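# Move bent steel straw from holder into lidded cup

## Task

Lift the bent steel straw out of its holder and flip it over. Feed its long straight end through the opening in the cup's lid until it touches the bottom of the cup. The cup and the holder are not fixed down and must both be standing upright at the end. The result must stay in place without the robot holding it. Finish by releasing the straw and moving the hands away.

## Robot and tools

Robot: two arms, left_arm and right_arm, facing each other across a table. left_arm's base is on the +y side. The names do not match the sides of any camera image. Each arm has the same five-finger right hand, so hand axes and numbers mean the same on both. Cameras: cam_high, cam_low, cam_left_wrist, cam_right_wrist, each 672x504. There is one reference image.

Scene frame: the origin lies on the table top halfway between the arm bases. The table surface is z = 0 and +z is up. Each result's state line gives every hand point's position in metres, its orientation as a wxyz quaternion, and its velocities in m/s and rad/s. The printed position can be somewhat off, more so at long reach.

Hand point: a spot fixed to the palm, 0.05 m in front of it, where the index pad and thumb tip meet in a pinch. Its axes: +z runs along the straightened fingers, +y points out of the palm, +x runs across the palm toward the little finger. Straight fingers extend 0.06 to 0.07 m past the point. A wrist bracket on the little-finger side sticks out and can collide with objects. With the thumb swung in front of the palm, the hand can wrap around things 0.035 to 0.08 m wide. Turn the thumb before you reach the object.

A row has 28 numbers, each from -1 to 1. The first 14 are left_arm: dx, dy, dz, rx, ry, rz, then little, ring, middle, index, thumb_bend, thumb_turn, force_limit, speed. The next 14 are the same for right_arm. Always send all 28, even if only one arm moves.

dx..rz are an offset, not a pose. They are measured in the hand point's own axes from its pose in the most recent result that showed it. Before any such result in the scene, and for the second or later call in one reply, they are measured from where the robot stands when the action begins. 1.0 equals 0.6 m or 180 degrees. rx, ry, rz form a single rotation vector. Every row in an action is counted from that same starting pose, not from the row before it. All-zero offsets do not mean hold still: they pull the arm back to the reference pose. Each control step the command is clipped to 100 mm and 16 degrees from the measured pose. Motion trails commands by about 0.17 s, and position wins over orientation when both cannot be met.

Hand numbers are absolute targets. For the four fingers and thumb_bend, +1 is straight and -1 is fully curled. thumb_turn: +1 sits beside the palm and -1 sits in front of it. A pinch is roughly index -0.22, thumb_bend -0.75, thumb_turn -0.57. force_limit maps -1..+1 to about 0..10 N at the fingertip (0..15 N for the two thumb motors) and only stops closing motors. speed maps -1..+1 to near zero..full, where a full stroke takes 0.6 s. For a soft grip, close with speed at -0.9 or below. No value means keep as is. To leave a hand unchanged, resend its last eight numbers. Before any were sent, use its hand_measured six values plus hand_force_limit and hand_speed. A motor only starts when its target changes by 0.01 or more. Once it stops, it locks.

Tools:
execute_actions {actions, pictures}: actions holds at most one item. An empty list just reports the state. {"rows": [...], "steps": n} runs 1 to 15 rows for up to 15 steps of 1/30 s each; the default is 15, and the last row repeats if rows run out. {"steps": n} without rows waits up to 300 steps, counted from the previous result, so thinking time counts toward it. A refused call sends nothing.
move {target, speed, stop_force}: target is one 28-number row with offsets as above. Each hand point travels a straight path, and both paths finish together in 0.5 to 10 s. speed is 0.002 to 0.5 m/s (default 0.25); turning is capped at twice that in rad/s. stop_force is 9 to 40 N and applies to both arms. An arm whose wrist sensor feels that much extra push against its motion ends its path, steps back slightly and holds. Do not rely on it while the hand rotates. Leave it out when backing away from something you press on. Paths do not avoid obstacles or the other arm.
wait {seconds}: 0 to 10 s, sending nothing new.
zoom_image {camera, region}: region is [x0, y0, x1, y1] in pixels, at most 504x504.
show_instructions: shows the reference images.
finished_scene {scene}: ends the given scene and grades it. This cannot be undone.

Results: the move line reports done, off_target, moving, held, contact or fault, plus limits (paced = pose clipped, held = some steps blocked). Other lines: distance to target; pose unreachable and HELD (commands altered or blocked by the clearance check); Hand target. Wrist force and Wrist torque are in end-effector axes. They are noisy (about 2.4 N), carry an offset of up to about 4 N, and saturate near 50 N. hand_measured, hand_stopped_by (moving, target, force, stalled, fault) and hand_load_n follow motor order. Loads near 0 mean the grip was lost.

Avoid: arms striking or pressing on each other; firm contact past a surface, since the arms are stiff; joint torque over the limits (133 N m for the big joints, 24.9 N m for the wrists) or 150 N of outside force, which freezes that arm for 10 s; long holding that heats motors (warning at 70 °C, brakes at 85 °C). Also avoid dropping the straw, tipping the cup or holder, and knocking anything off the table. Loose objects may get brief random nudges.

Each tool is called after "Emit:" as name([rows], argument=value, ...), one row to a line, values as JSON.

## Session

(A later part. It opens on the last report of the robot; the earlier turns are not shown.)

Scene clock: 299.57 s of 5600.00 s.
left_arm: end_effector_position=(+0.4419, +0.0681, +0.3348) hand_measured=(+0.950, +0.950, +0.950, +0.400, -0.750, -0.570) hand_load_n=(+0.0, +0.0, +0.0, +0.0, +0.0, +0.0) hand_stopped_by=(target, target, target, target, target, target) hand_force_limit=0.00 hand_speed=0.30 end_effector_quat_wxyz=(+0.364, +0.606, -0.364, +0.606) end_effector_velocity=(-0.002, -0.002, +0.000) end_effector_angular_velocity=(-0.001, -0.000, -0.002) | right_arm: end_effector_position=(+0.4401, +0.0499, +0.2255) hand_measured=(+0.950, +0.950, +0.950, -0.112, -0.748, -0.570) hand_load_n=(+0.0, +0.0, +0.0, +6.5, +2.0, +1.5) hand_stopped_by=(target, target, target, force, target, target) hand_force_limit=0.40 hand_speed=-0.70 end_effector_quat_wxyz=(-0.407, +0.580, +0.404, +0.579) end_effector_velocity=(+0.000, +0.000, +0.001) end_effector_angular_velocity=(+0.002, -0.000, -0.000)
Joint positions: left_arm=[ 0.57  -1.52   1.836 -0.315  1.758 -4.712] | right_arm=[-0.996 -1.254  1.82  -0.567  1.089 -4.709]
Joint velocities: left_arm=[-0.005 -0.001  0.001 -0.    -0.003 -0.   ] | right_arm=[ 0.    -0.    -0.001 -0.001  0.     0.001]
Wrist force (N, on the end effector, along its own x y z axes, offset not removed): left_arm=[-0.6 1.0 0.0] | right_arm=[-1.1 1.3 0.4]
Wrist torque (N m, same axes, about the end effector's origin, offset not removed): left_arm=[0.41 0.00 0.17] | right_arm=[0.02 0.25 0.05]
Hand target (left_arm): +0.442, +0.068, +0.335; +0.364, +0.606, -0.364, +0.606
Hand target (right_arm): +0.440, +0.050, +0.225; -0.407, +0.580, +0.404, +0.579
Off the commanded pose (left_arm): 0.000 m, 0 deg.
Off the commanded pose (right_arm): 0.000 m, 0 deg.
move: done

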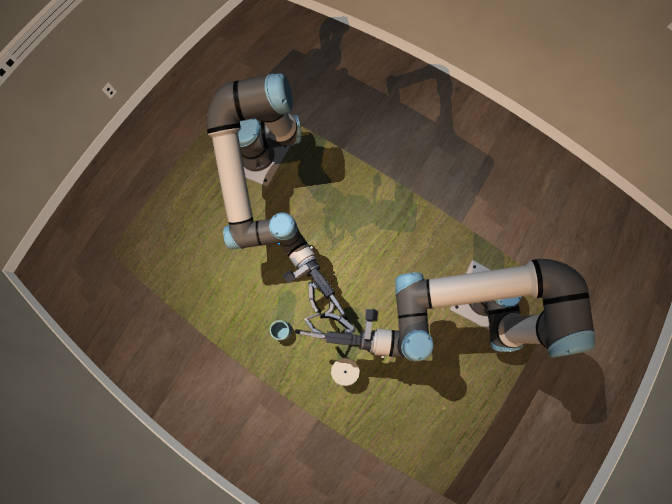

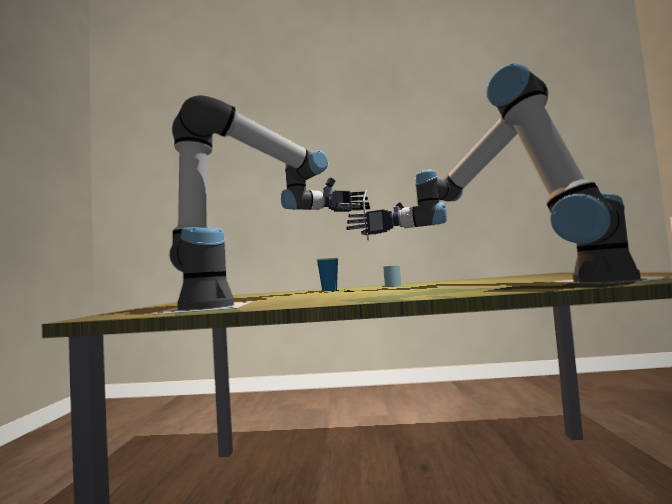

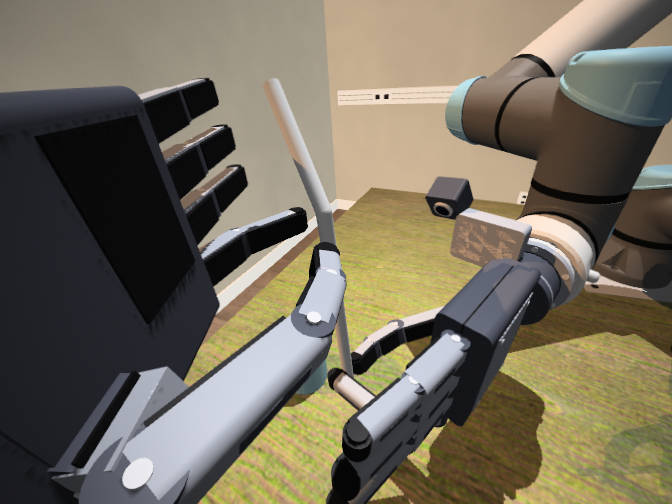

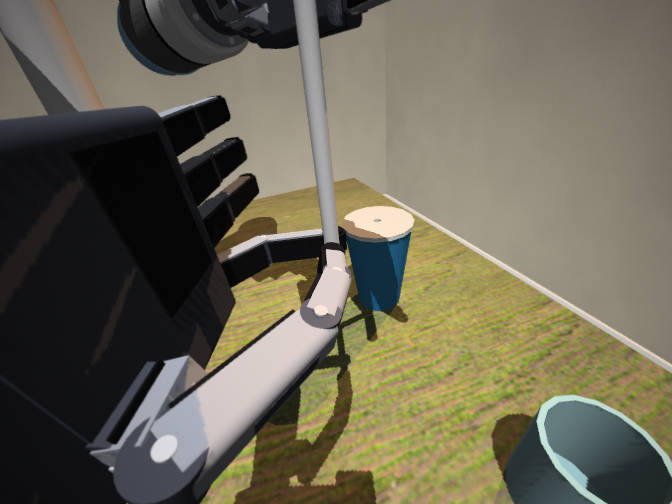

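Emit:
move(target=[0,0,0.0035,0,0,0,0.95,0.95,0.95,-0.4,-0.75,-0.57,0.4,-0.7,0,0,0,0,0,0,0.95,0.95,0.95,-0.4,-0.75,-0.57,0.4,-0.7], speed=0.02)

Scene clock: 307.27 s of 5600.00 s.
left_arm: end_effector_position=(+0.4429, +0.0662, +0.3347) hand_measured=(+0.950, +0.950, +0.950, -0.112, -0.750, -0.570) hand_load_n=(+0.0, +0.0, +0.0, +9.0, +1.5, +0.0) hand_stopped_by=(target, target, target, force, target, target) hand_force_limit=0.40 hand_speed=-0.70 end_effector_quat_wxyz=(+0.364, +0.606, -0.364, +0.606) end_effector_velocity=(+0.000, -0.000, +0.000) end_effector_angular_velocity=(-0.001, -0.001, -0.000) | right_arm: end_effector_position=(+0.4401, +0.0499, +0.2255) hand_measured=(+0.950, +0.950, +0.950, -0.112, -0.748, -0.570) hand_load_n=(+0.0, +0.0, +0.0, +7.0, +2.0, +0.5) hand_stopped_by=(target, target, target, force, target, target) hand_force_limit=0.40 hand_speed=-0.70 end_effector_quat_wxyz=(-0.407, +0.580, +0.404, +0.579) end_effector_velocity=(+0.000, -0.000, -0.000) end_effector_angular_velocity=(-0.001, -0.001, +0.000)
Joint positions: left_arm=[ 0.569 -1.516  1.831 -0.315  1.757 -4.712] | right_arm=[-0.996 -1.254  1.82  -0.567  1.089 -4.709]
Joint velocities: left_arm=[ 0.    -0.    -0.001 -0.     0.001  0.   ] | right_arm=[-0.     0.    -0.001  0.001 -0.001 -0.002]
Wrist force (N, on the end effector, along its own x y z axes, offset not removed): left_arm=[-0.6 1.2 -2.2] | right_arm=[1.4 -0.2 0.0]
Wrist torque (N m, same axes, about the end effector's origin, offset not removed): left_arm=[0.68 0.16 0.05] | right_arm=[0.22 0.04 0.06]
Hand target (left_arm): +0.443, +0.066, +0.335; +0.364, +0.606, -0.364, +0.606
Hand target (right_arm): +0.440, +0.050, +0.225; -0.407, +0.580, +0.404, +0.579
Off the commanded pose (left_arm): 0.000 m, 0 deg.
Off the commanded pose (right_arm): 0.000 m, 0 deg.
After step 140, 1.73 s passed at rest.
move: done

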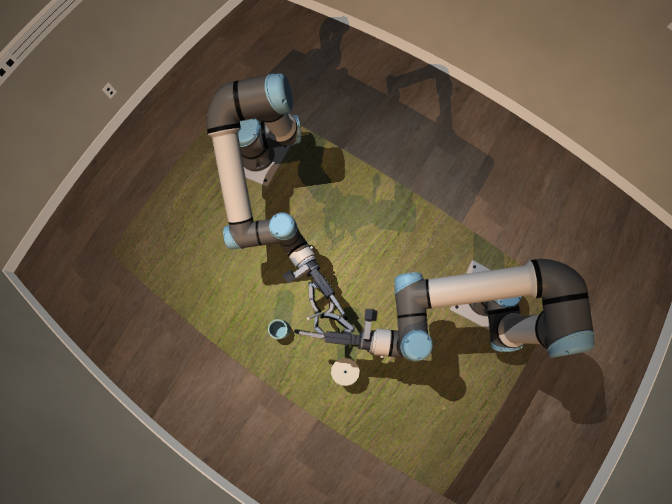

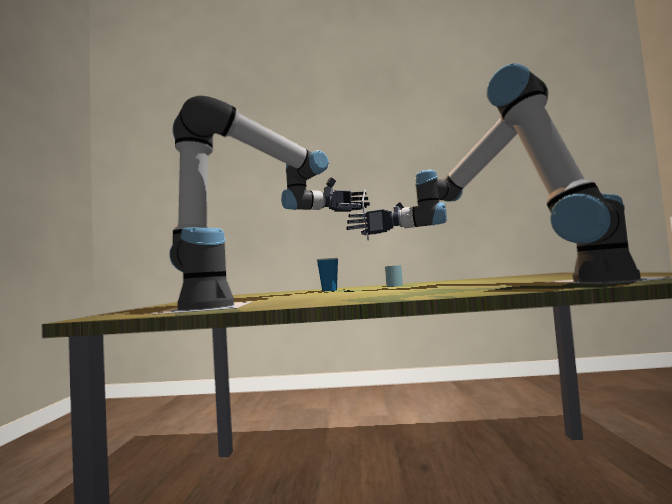

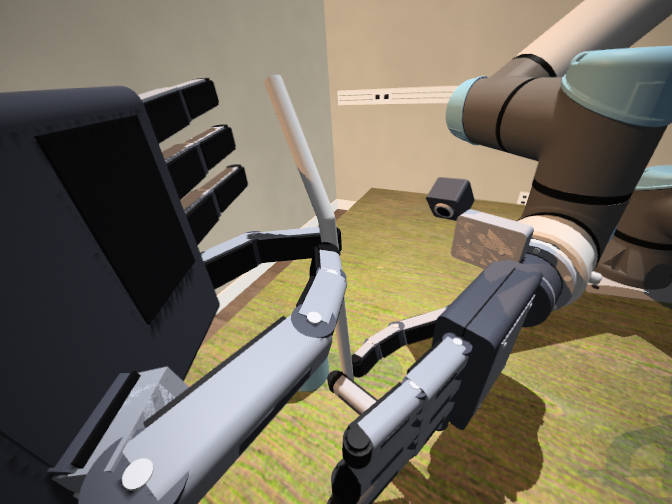

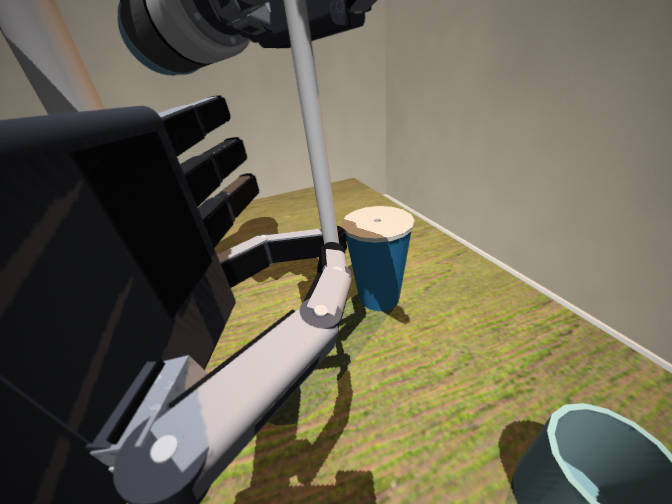

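Emit:
move(target=[0,0,0,0,0,0,0.95,0.95,0.95,-0.4,-0.75,-0.57,0.4,-0.7,0,0,-0.002,0,0,0,0.95,0.95,0.95,0.95,-0.75,-0.57,0.4,-0.3], speed=0.02)

Scene clock: 317.23 s of 5600.00 s.
left_arm: end_effector_position=(+0.4429, +0.0662, +0.3347) hand_measured=(+0.950, +0.950, +0.950, -0.112, -0.750, -0.570) hand_load_n=(+0.0, +0.0, +0.0, +4.0, +0.0, -1.0) hand_stopped_by=(target, target, target, force, target, target) hand_force_limit=0.40 hand_speed=-0.70 end_effector_quat_wxyz=(+0.364, +0.606, -0.364, +0.606) end_effector_velocity=(+0.000, +0.000, -0.000) end_effector_angular_velocity=(+0.000, +0.000, +0.001) | right_arm: end_effector_position=(+0.4397, +0.0488, +0.2255) hand_measured=(+0.950, +0.950, +0.950, +0.950, -0.750, -0.570) hand_load_n=(+0.0, +0.0, +0.0, +0.0, +0.0, +0.0) hand_stopped_by=(target, target, target, target, target, target) hand_force_limit=0.40 hand_speed=-0.30 end_effector_quat_wxyz=(-0.407, +0.580, +0.404, +0.579) end_effector_velocity=(-0.000, -0.000, -0.000) end_effector_angular_velocity=(-0.001, +0.000, +0.001)
Joint positions: left_arm=[ 0.569 -1.516  1.831 -0.315  1.757 -4.712] | right_arm=[-0.998 -1.257  1.824 -0.568  1.088 -4.709]
Joint velocities: left_arm=[ 0.001 -0.     0.001 -0.     0.    -0.   ] | right_arm=[-0.     0.     0.001  0.    -0.001 -0.001]
Wrist force (N, on the end effector, along its own x y z axes, offset not removed): left_arm=[-0.7 1.8 -1.8] | right_arm=[-0.8 -1.2 0.2]
Wrist torque (N m, same axes, about the end effector's origin, offset not removed): left_arm=[0.76 0.11 0.21] | right_arm=[-0.18 0.24 -0.09]
Hand target (left_arm): +0.443, +0.066, +0.335; +0.364, +0.606, -0.364, +0.606
Hand target (right_arm): +0.440, +0.049, +0.225; -0.407, +0.580, +0.405, +0.579
Off the commanded pose (left_arm): 0.000 m, 0 deg.
Off the commanded pose (right_arm): 0.000 m, 0 deg.
After step 90, 5.77 s passed at rest.
move: done

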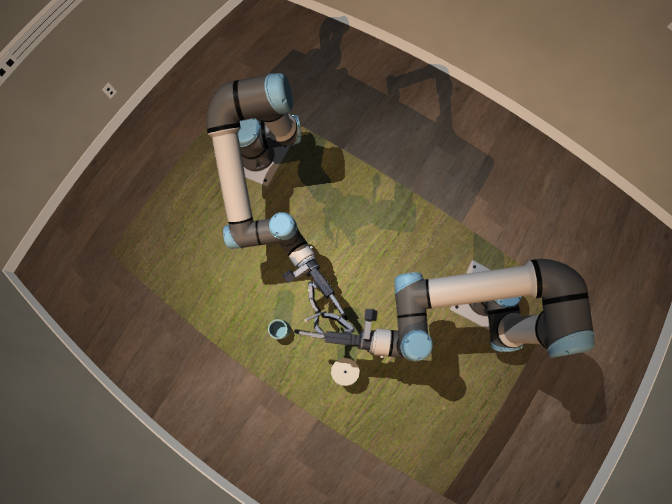

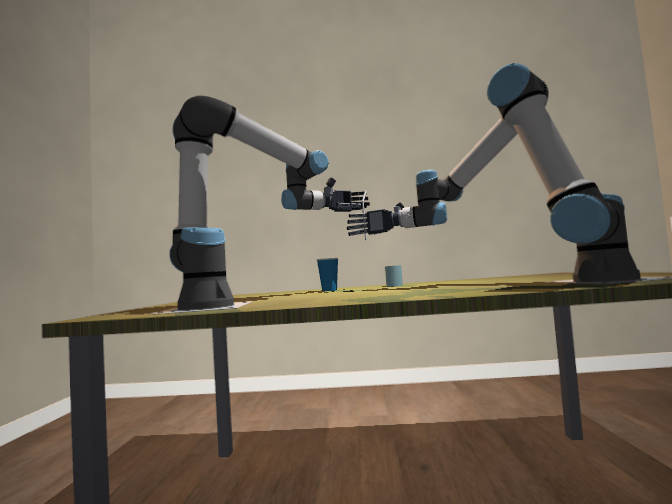

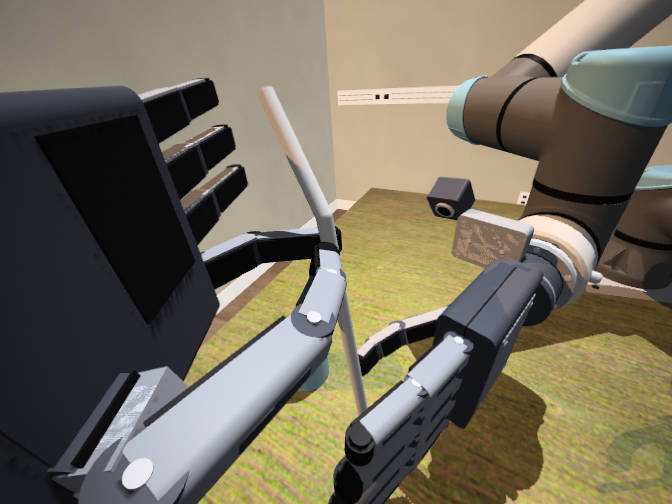

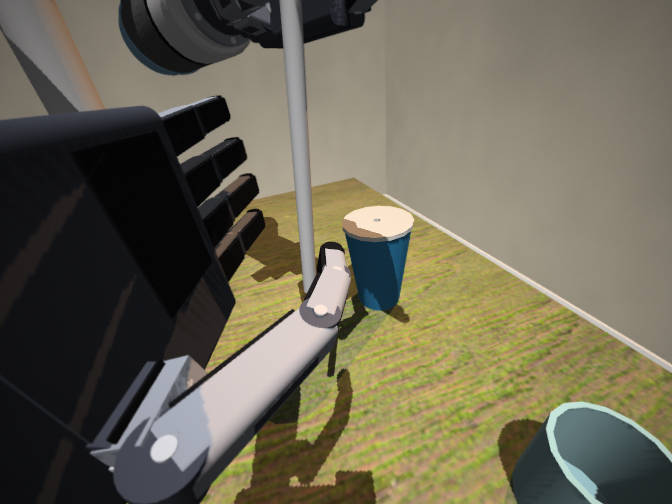

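Emit:
zoom_image(camera="cam_left_wrist", region=[260, 170, 400, 310])

Region (260, 170, 400, 310) of cam_left_wrist's 672x504 image, scaled by 3.600, with more detail than that image has.

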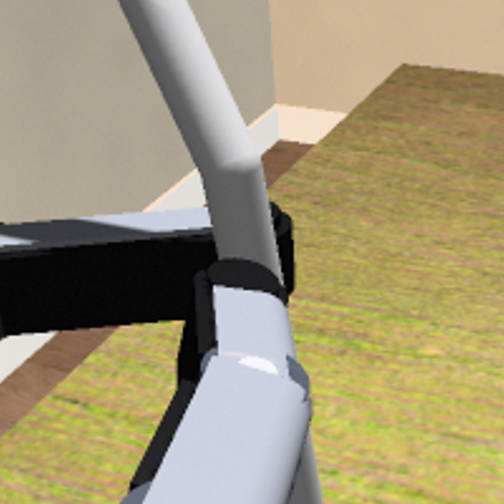

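Emit:
move(target=[-0.0662,-0.2935,-0.119,0.0667,0.014,0.02,0.95,0.95,0.95,-0.45,-0.75,-0.57,0.4,-0.9,-0.0658,-0.0123,0.0987,-0.0722,0.1222,-0.0139,0.95,0.95,0.95,0.95,-0.75,-0.57,0.4,-0.3], speed=0.12)

Scene clock: 362.77 s of 5600.00 s.
left_arm: end_effector_position=(+0.5648, +0.2116, +0.2953) hand_measured=(+0.950, +0.950, +0.950, -0.122, -0.750, -0.570) hand_load_n=(+0.0, +0.0, +0.0, +7.5, +0.5, -1.5) hand_stopped_by=(target, target, target, force, target, target) hand_force_limit=0.40 hand_speed=-0.90 end_effector_quat_wxyz=(+0.288, +0.616, -0.309, +0.665) end_effector_velocity=(+0.001, +0.001, -0.001) end_effector_angular_velocity=(+0.001, +0.000, +0.002) | right_arm: end_effector_position=(+0.4526, +0.1068, +0.1860) hand_measured=(+0.950, +0.950, +0.950, +0.950, -0.750, -0.570) hand_load_n=(+0.0, +0.0, +0.0, +0.0, +0.0, +0.0) hand_stopped_by=(target, target, target, target, target, target) hand_force_limit=0.40 hand_speed=-0.30 end_effector_quat_wxyz=(-0.396, +0.492, +0.264, +0.729) end_effector_velocity=(+0.000, +0.000, -0.001) end_effector_angular_velocity=(+0.003, -0.002, -0.004)
Joint positions: left_arm=[ 0.92  -1.448  1.89  -0.495  1.9   -4.672] | right_arm=[-0.818 -0.952  1.806 -1.24   1.503 -4.68 ]
Joint velocities: left_arm=[ 0.003  0.002  0.001 -0.002  0.001  0.   ] | right_arm=[ 0.001  0.004 -0.001 -0.007  0.005 -0.002]
Wrist force (N, on the end effector, along its own x y z axes, offset not removed): left_arm=[0.1 0.6 -2.9] | right_arm=[0.1 -0.2 0.8]
Wrist torque (N m, same axes, about the end effector's origin, offset not removed): left_arm=[0.44 -0.12 0.24] | right_arm=[-0.12 0.05 0.07]
Hand target (left_arm): +0.565, +0.212, +0.295; +0.288, +0.616, -0.309, +0.665
Hand target (right_arm): +0.453, +0.107, +0.186; -0.396, +0.492, +0.264, +0.729
Off the commanded pose (left_arm): 0.000 m, 0 deg.
Off the commanded pose (right_arm): 0.000 m, 0 deg.
After step 90, 40.23 s passed at rest.
move: done

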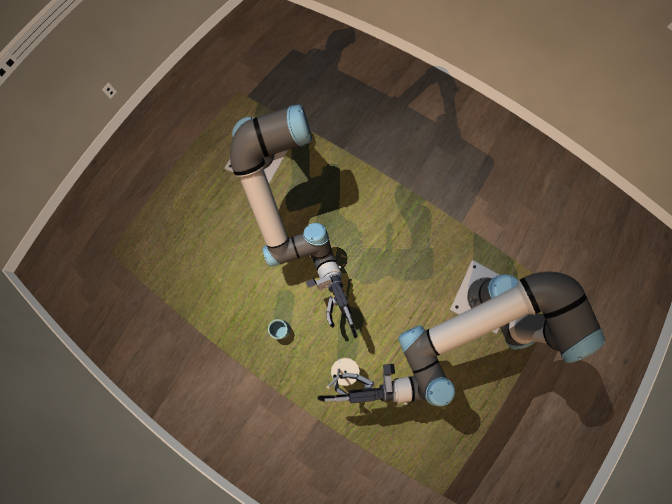

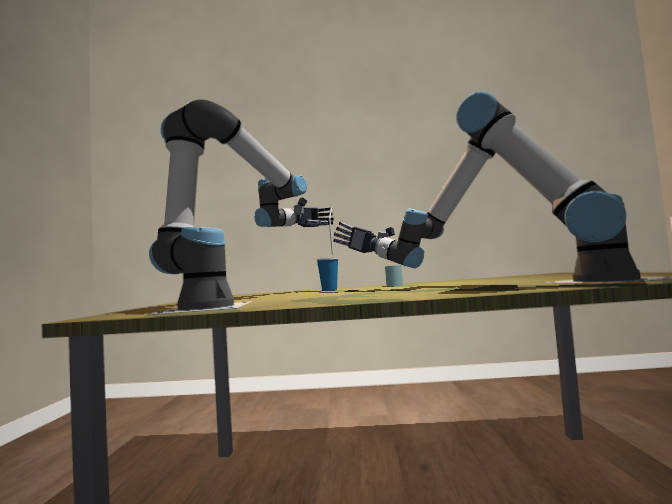

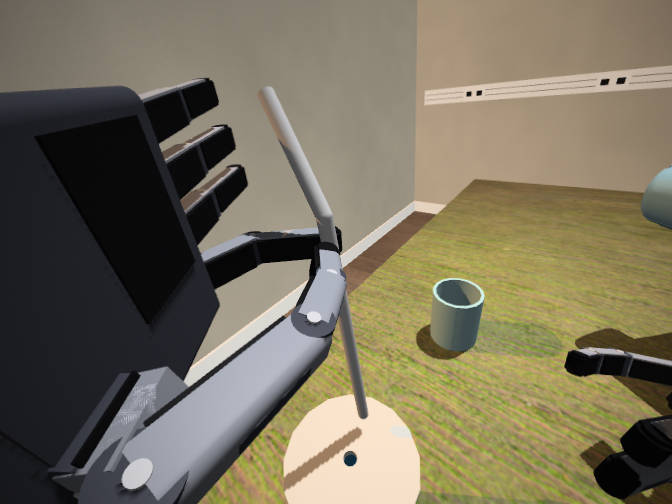

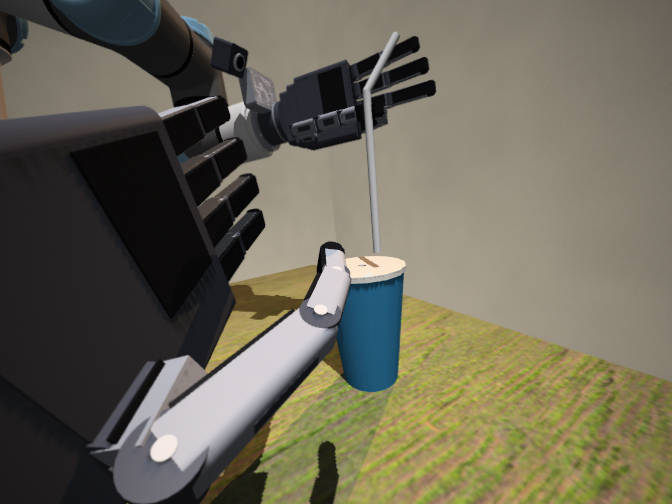

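Emit:
execute_actions(actions=[])

Scene clock: 373.10 s of 5600.00 s.
left_arm: end_effector_position=(+0.5649, +0.2118, +0.2953) hand_measured=(+0.950, +0.950, +0.950, -0.122, -0.750, -0.570) hand_load_n=(+0.0, +0.0, +0.0, +7.5, +0.5, -1.5) hand_stopped_by=(target, target, target, force, target, target) hand_force_limit=0.40 hand_speed=-0.90 end_effector_quat_wxyz=(+0.288, +0.616, -0.309, +0.665) end_effector_velocity=(-0.000, -0.000, +0.000) end_effector_angular_velocity=(+0.000, -0.001, -0.001) | right_arm: end_effector_position=(+0.4526, +0.1069, +0.1860) hand_measured=(+0.950, +0.950, +0.950, +0.950, -0.750, -0.570) hand_load_n=(+0.0, +0.0, +0.0, +0.0, +0.0, +0.0) hand_stopped_by=(target, target, target, target, target, target) hand_force_limit=0.40 hand_speed=-0.30 end_effector_quat_wxyz=(-0.396, +0.492, +0.264, +0.729) end_effector_velocity=(+0.001, -0.001, +0.000) end_effector_angular_velocity=(+0.000, -0.000, -0.001)
Joint positions: left_arm=[ 0.921 -1.448  1.89  -0.495  1.9   -4.672] | right_arm=[-0.818 -0.952  1.805 -1.24   1.504 -4.68 ]
Joint velocities: left_arm=[-0.     0.    -0.001  0.     0.001  0.001] | right_arm=[-0.001 -0.     0.    -0.    -0.     0.   ]
Wrist force (N, on the end effector, along its own x y z axes, offset not removed): left_arm=[-0.1 -0.1 -1.3] | right_arm=[-0.3 -0.4 -1.9]
Wrist torque (N m, same axes, about the end effector's origin, offset not removed): left_arm=[0.31 -0.07 0.09] | right_arm=[-0.05 0.20 0.04]
Hand target (left_arm): +0.565, +0.212, +0.295; +0.288, +0.616, -0.309, +0.665
Hand target (right_arm): +0.453, +0.107, +0.186; -0.396, +0.492, +0.264, +0.729
Off the commanded pose (left_arm): 0.000 m, 0 deg.
Off the commanded pose (right_arm): 0.000 m, 0 deg.
Steps of this call (steps 1 to 90: nothing new was sent; then 7.33 s passed at rest). Readings (end_effector_position | what the end effector reports):
1: left_arm (+0.5648, +0.2117, +0.2953) | right_arm (+0.4526, +0.1068, +0.1860) | left_arm hand_measured=(+0.950, +0.950, +0.950, -0.122, -0.750, -0.570) hand_load_n=(+0.0, +0.0, +0.0, +7.5, +0.5, -1.5) hand_stopped_by=(target, target, target, force, target, target) hand_force_limit=0.40 hand_speed=-0.90 | right_arm hand_measured=(+0.950, +0.950, +0.950, +0.950, -0.750, -0.570) hand_load_n=(+0.0, +0.0, +0.0, +0.0, +0.0, +0.0) hand_stopped_by=(target, target, target, target, target, target) hand_force_limit=0.40 hand_speed=-0.30
2: left_arm (+0.5649, +0.2117, +0.2953) | right_arm (+0.4526, +0.1069, +0.1860) | left_arm hand_measured=(+0.950, +0.950, +0.950, -0.122, -0.750, -0.570) hand_load_n=(+0.0, +0.0, +0.0, +7.5, +0.5, -1.5) hand_stopped_by=(target, target, target, force, target, target) hand_force_limit=0.40 hand_speed=-0.90 | right_arm hand_measured=(+0.950, +0.950, +0.950, +0.950, -0.750, -0.570) hand_load_n=(+0.0, +0.0, +0.0, +0.0, +0.0, +0.0) hand_stopped_by=(target, target, target, target, target, target) hand_force_limit=0.40 hand_speed=-0.30
4: left_arm (+0.5649, +0.2117, +0.2953) | right_arm (+0.4526, +0.1069, +0.1860) | left_arm hand_measured=(+0.950, +0.950, +0.950, -0.122, -0.750, -0.570) hand_load_n=(+0.0, +0.0, +0.0, +7.5, +0.5, -1.5) hand_stopped_by=(target, target, target, force, target, target) hand_force_limit=0.40 hand_speed=-0.90 | right_arm hand_measured=(+0.950, +0.950, +0.950, +0.950, -0.750, -0.570) hand_load_n=(+0.0, +0.0, +0.0, +0.0, +0.0, +0.0) hand_stopped_by=(target, target, target, target, target, target) hand_force_limit=0.40 hand_speed=-0.30
8: left_arm (+0.5649, +0.2118, +0.2953) | right_arm (+0.4526, +0.1069, +0.1860) | left_arm hand_measured=(+0.950, +0.950, +0.950, -0.122, -0.750, -0.570) hand_load_n=(+0.0, +0.0, +0.0, +7.5, +0.5, -1.5) hand_stopped_by=(target, target, target, force, target, target) hand_force_limit=0.40 hand_speed=-0.90 | right_arm hand_measured=(+0.950, +0.950, +0.950, +0.950, -0.750, -0.570) hand_load_n=(+0.0, +0.0, +0.0, +0.0, +0.0, +0.0) hand_stopped_by=(target, target, target, target, target, target) hand_force_limit=0.40 hand_speed=-0.30
90: the state above

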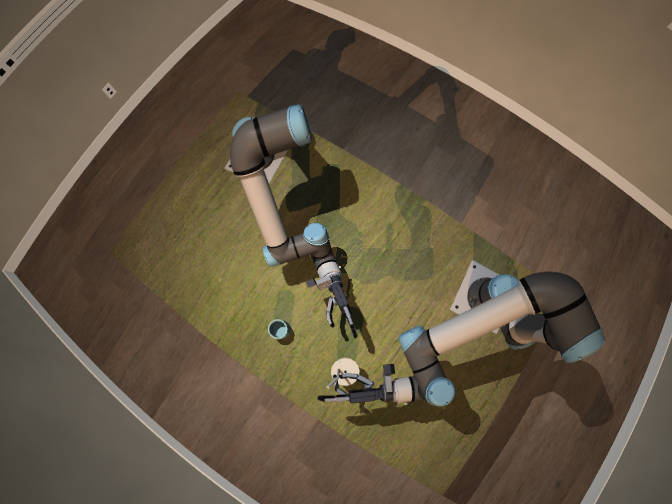

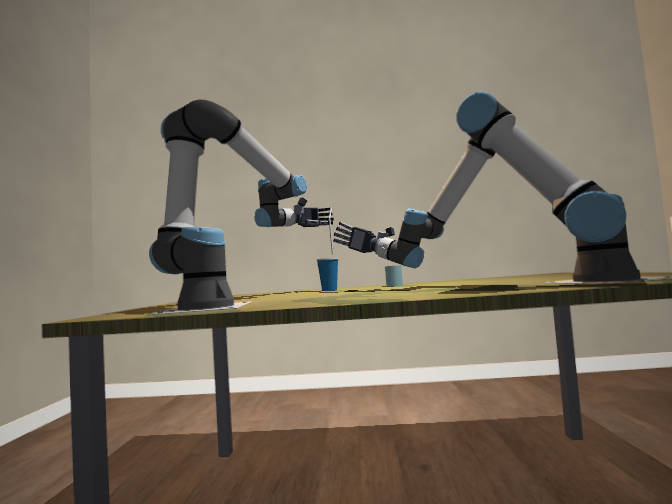

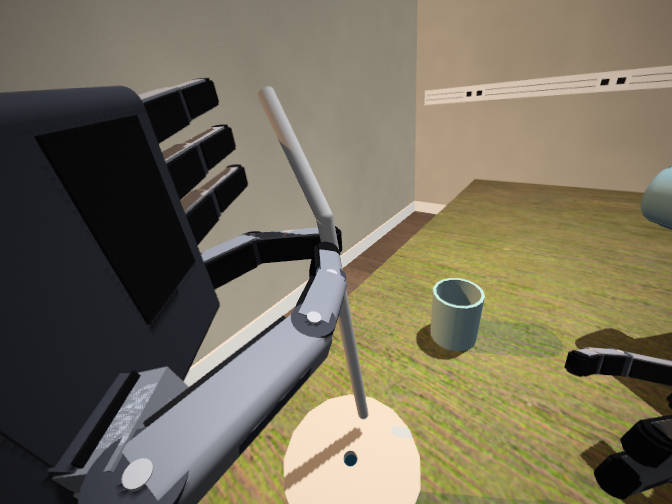

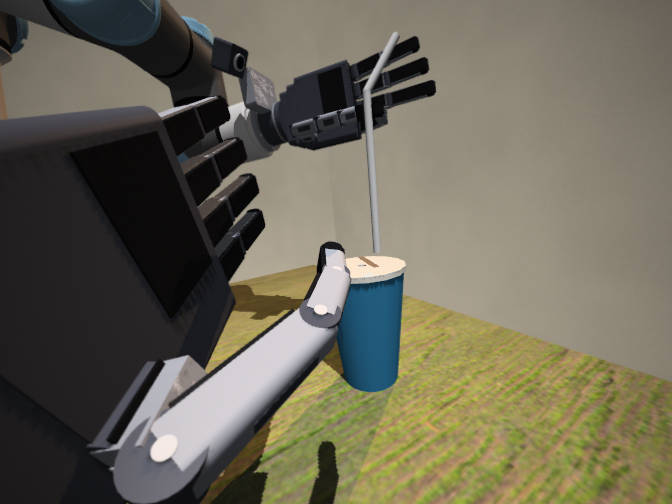

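Emit:
zoom_image(camera="cam_right_wrist", region=[260, 0, 480, 400])

Emit:
zoom_image(camera="cam_left_wrist", region=[260, 0, 520, 504])

Region (260, 0, 480, 400) of cam_right_wrist's 672x504 image, scaled by 1.260, with more detail than that image has; it fills the left 277 columns of this view, and the rest is white.

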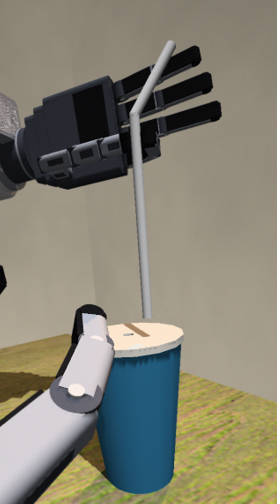

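Region (260, 0, 520, 504) of cam_left_wrist's 672x504 image, scaled by 1.000; it fills the left 260 columns of this view, and the rest is white.

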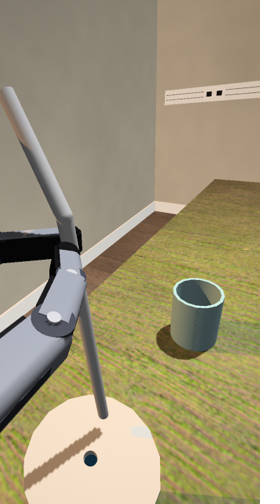

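Emit:
move(target=[-0.0133,-0.0105,-0.0317,0,0,0.013,0.95,0.95,0.95,-0.45,-0.75,-0.57,0.4,-0.9, 0,-0.045,0,0,0,0,0.95,0.95,0.95,0.95,-0.75,-0.57,0.4,-0.3], speed=0.04)

Scene clock: 407.43 s of 5600.00 s.
left_arm: end_effector_position=(+0.5582, +0.2302, +0.2868) hand_measured=(+0.950, +0.950, +0.950, -0.122, -0.750, -0.570) hand_load_n=(+0.0, +0.0, +0.0, +7.5, +0.5, -1.5) hand_stopped_by=(target, target, target, force, target, target) hand_force_limit=0.40 hand_speed=-0.90 end_effector_quat_wxyz=(+0.274, +0.609, -0.322, +0.671) end_effector_velocity=(-0.001, +0.001, -0.000) end_effector_angular_velocity=(+0.001, -0.003, -0.001) | right_arm: end_effector_position=(+0.4302, +0.1215, +0.1861) hand_measured=(+0.950, +0.950, +0.950, +0.950, -0.750, -0.570) hand_load_n=(+0.0, +0.0, +0.0, +0.0, +0.0, +0.0) hand_stopped_by=(target, target, target, target, target, target) hand_force_limit=0.40 hand_speed=-0.30 end_effector_quat_wxyz=(-0.396, +0.492, +0.264, +0.729) end_effector_velocity=(-0.002, +0.001, -0.000) end_effector_angular_velocity=(-0.000, +0.000, -0.000)
Joint positions: left_arm=[ 0.948 -1.468  1.931 -0.516  1.928 -4.633] | right_arm=[-0.769 -0.944  1.789 -1.231  1.549 -4.699]
Joint velocities: left_arm=[ 0.001 -0.001  0.002 -0.002  0.002  0.003] | right_arm=[ 0.004  0.001 -0.002  0.001  0.004 -0.002]
Wrist force (N, on the end effector, along its own x y z axes, offset not removed): left_arm=[-1.1 -0.2 -1.4] | right_arm=[1.1 0.2 -0.7]
Wrist torque (N m, same axes, about the end effector's origin, offset not removed): left_arm=[0.23 0.16 0.06] | right_arm=[0.02 0.04 0.16]
Hand target (left_arm): +0.558, +0.230, +0.287; +0.274, +0.609, -0.322, +0.671
Hand target (right_arm): +0.430, +0.122, +0.186; -0.396, +0.492, +0.264, +0.729
Off the commanded pose (left_arm): 0.000 m, 0 deg.
Off the commanded pose (right_arm): 0.000 m, 0 deg.
After step 90, 30.33 s passed at rest.
move: done

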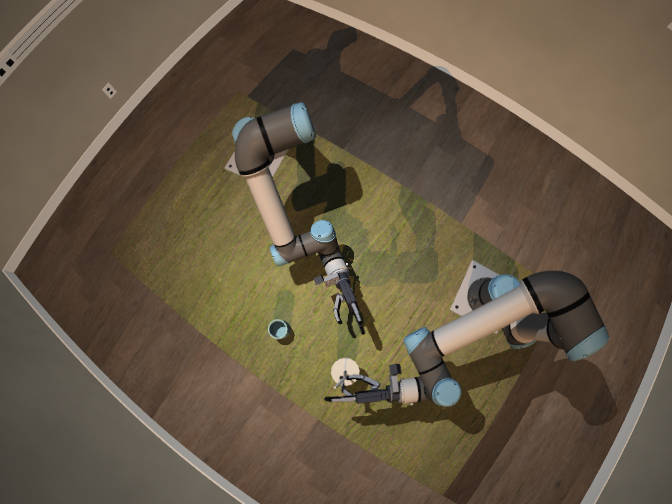

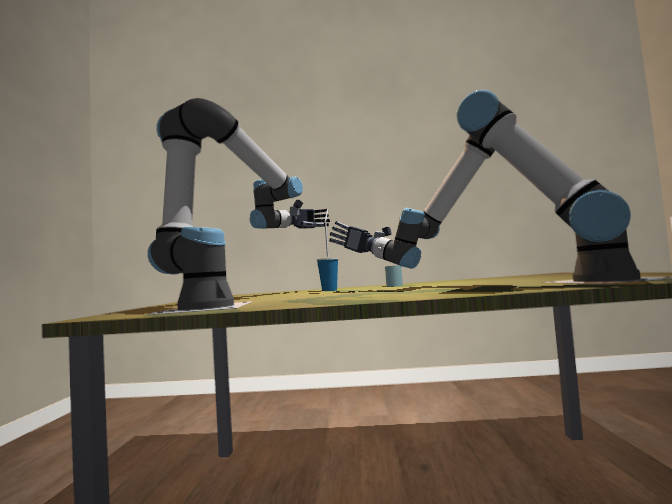

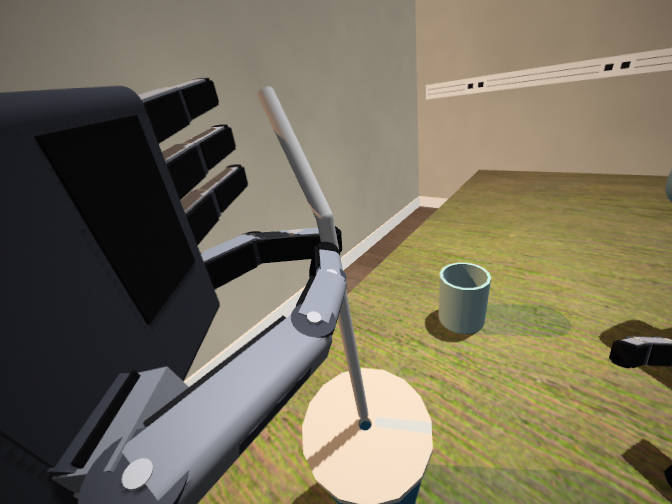

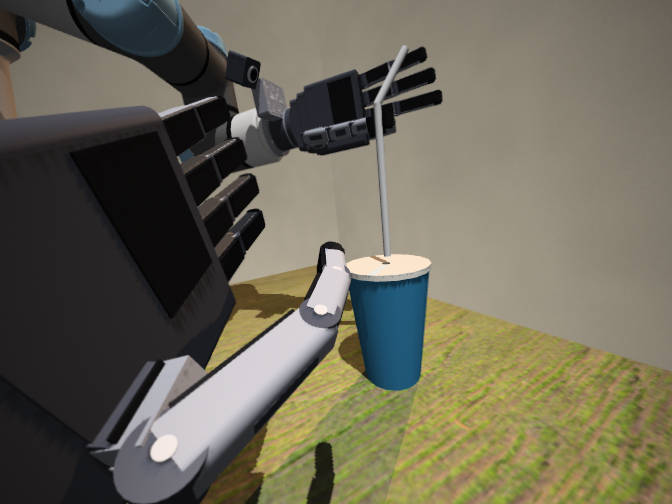

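Emit:
zoom_image(camera="cam_left_wrist", region=[320, 370, 420, 460])

Emit:
zoom_image(camera="cam_right_wrist", region=[345, 220, 435, 290])

Region (320, 370, 420, 460) of cam_left_wrist's 672x504 image, scaled by 5.040, with more detail than that image has; it fills the top 454 rows of this view, and the rest is white.

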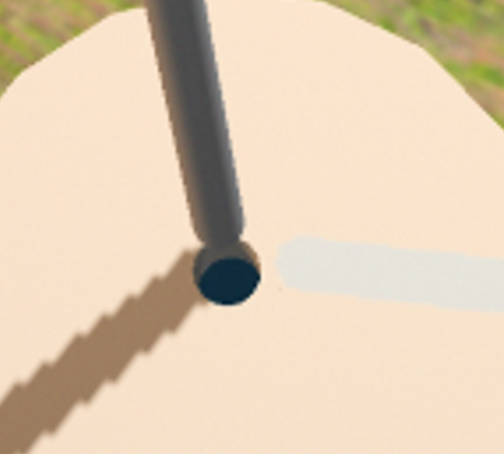

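Region (345, 220, 435, 290) of cam_right_wrist's 672x504 image, scaled by 5.600, with more detail than that image has.

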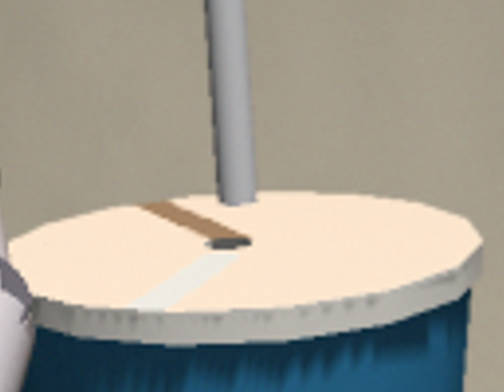

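Emit:
move(target=[-0.0083,0.0003,-0.0043,0,0,0,0.95,0.95,0.95,-0.45,-0.75,-0.57,0.4,-0.9, 0,0,0,0,0,0,0.95,0.95,0.95,0.95,-0.75,-0.57,0.4,-0.3], speed=0.01)

Emit:
zoom_image(camera="cam_left_wrist", region=[320, 370, 420, 460])

Emit:
zoom_image(camera="cam_right_wrist", region=[345, 220, 435, 290])

Scene clock: 422.27 s of 5600.00 s.
left_arm: end_effector_position=(+0.5570, +0.2322, +0.2818) hand_measured=(+0.950, +0.950, +0.950, -0.122, -0.750, -0.570) hand_load_n=(+0.0, +0.0, +0.0, +7.5, +0.5, -1.5) hand_stopped_by=(target, target, target, force, target, target) hand_force_limit=0.40 hand_speed=-0.90 end_effector_quat_wxyz=(+0.274, +0.609, -0.322, +0.671) end_effector_velocity=(-0.001, +0.001, -0.002) end_effector_angular_velocity=(+0.000, +0.002, +0.000) | right_arm: end_effector_position=(+0.4301, +0.1216, +0.1860) hand_measured=(+0.950, +0.950, +0.950, +0.950, -0.750, -0.570) hand_load_n=(+0.0, +0.0, +0.0, +0.0, +0.0, +0.0) hand_stopped_by=(target, target, target, target, target, target) hand_force_limit=0.40 hand_speed=-0.30 end_effector_quat_wxyz=(-0.396, +0.492, +0.264, +0.729) end_effector_velocity=(+0.000, -0.000, -0.000) end_effector_angular_velocity=(+0.000, +0.000, +0.000)
Joint positions: left_arm=[ 0.951 -1.466  1.943 -0.53   1.931 -4.633] | right_arm=[-0.769 -0.943  1.789 -1.231  1.549 -4.699]
Joint velocities: left_arm=[ 0.001  0.001  0.005 -0.004  0.001 -0.001] | right_arm=[-0.001 -0.     0.001 -0.001 -0.001  0.   ]
Wrist force (N, on the end effector, along its own x y z axes, offset not removed): left_arm=[1.8 1.5 -1.2] | right_arm=[0.6 -2.0 0.5]
Wrist torque (N m, same axes, about the end effector's origin, offset not removed): left_arm=[0.48 -0.29 0.33] | right_arm=[-0.32 -0.03 0.07]
Hand target (left_arm): +0.557, +0.232, +0.282; +0.274, +0.609, -0.322, +0.671
Hand target (right_arm): +0.430, +0.122, +0.186; -0.396, +0.492, +0.264, +0.729
Off the commanded pose (left_arm): 0.000 m, 0 deg.
Off the commanded pose (right_arm): 0.000 m, 0 deg.
After step 90, 11.07 s passed at rest.
move: done

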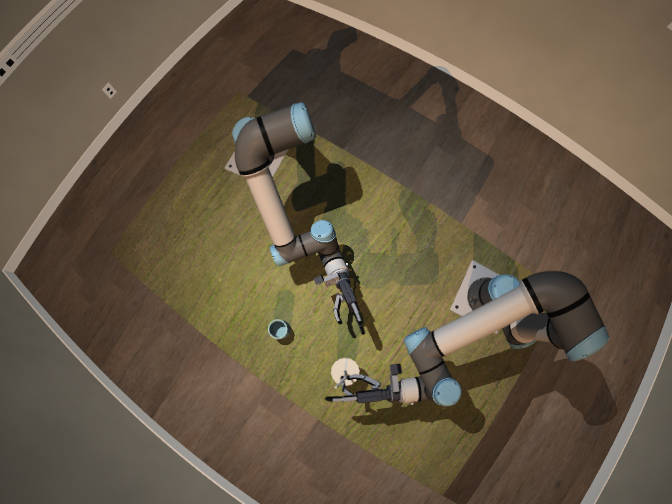

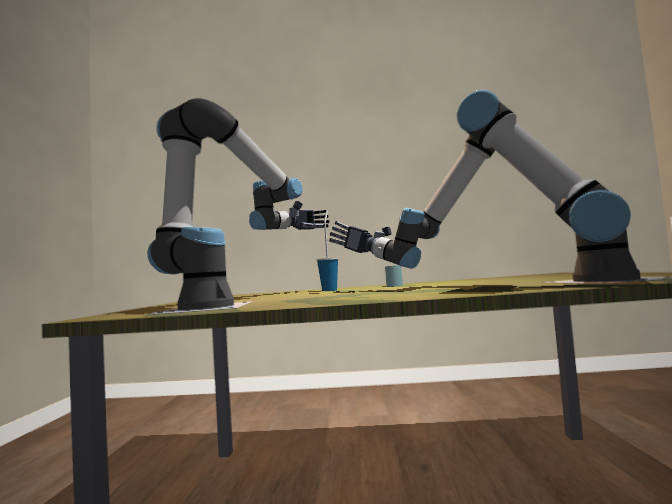

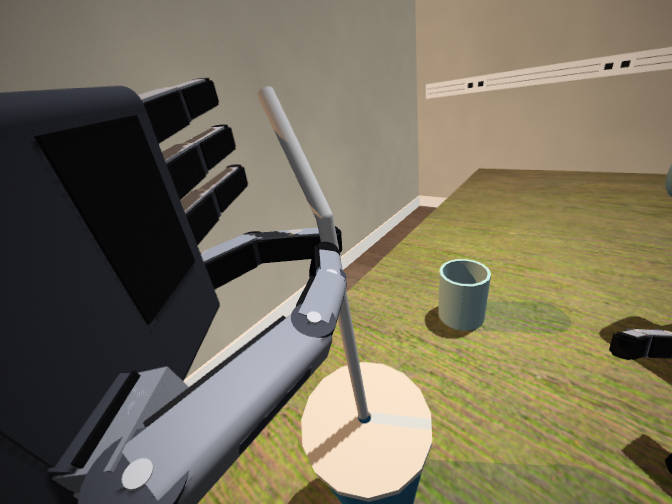

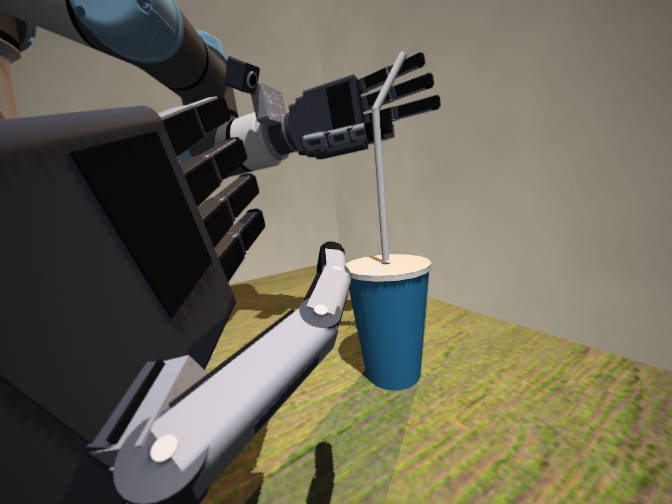

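Region (320, 370, 420, 460) of cam_left_wrist's 672x504 image, scaled by 5.040, with more detail than that image has; it fills the top 454 rows of this view, and the rest is white.

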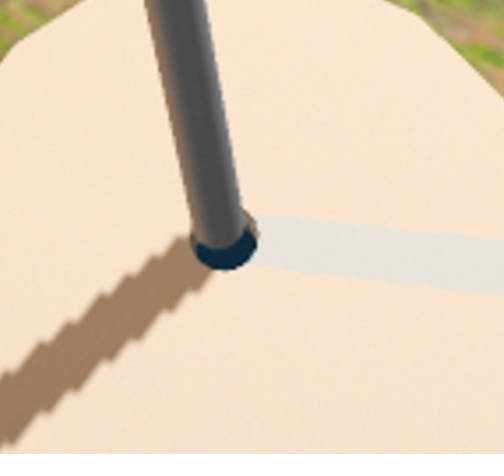

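Region (345, 220, 435, 290) of cam_right_wrist's 672x504 image, scaled by 5.600, with more detail than that image has.

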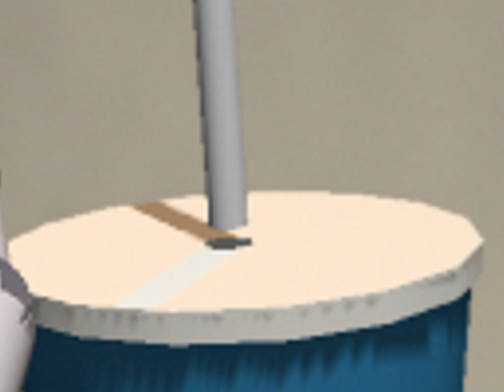

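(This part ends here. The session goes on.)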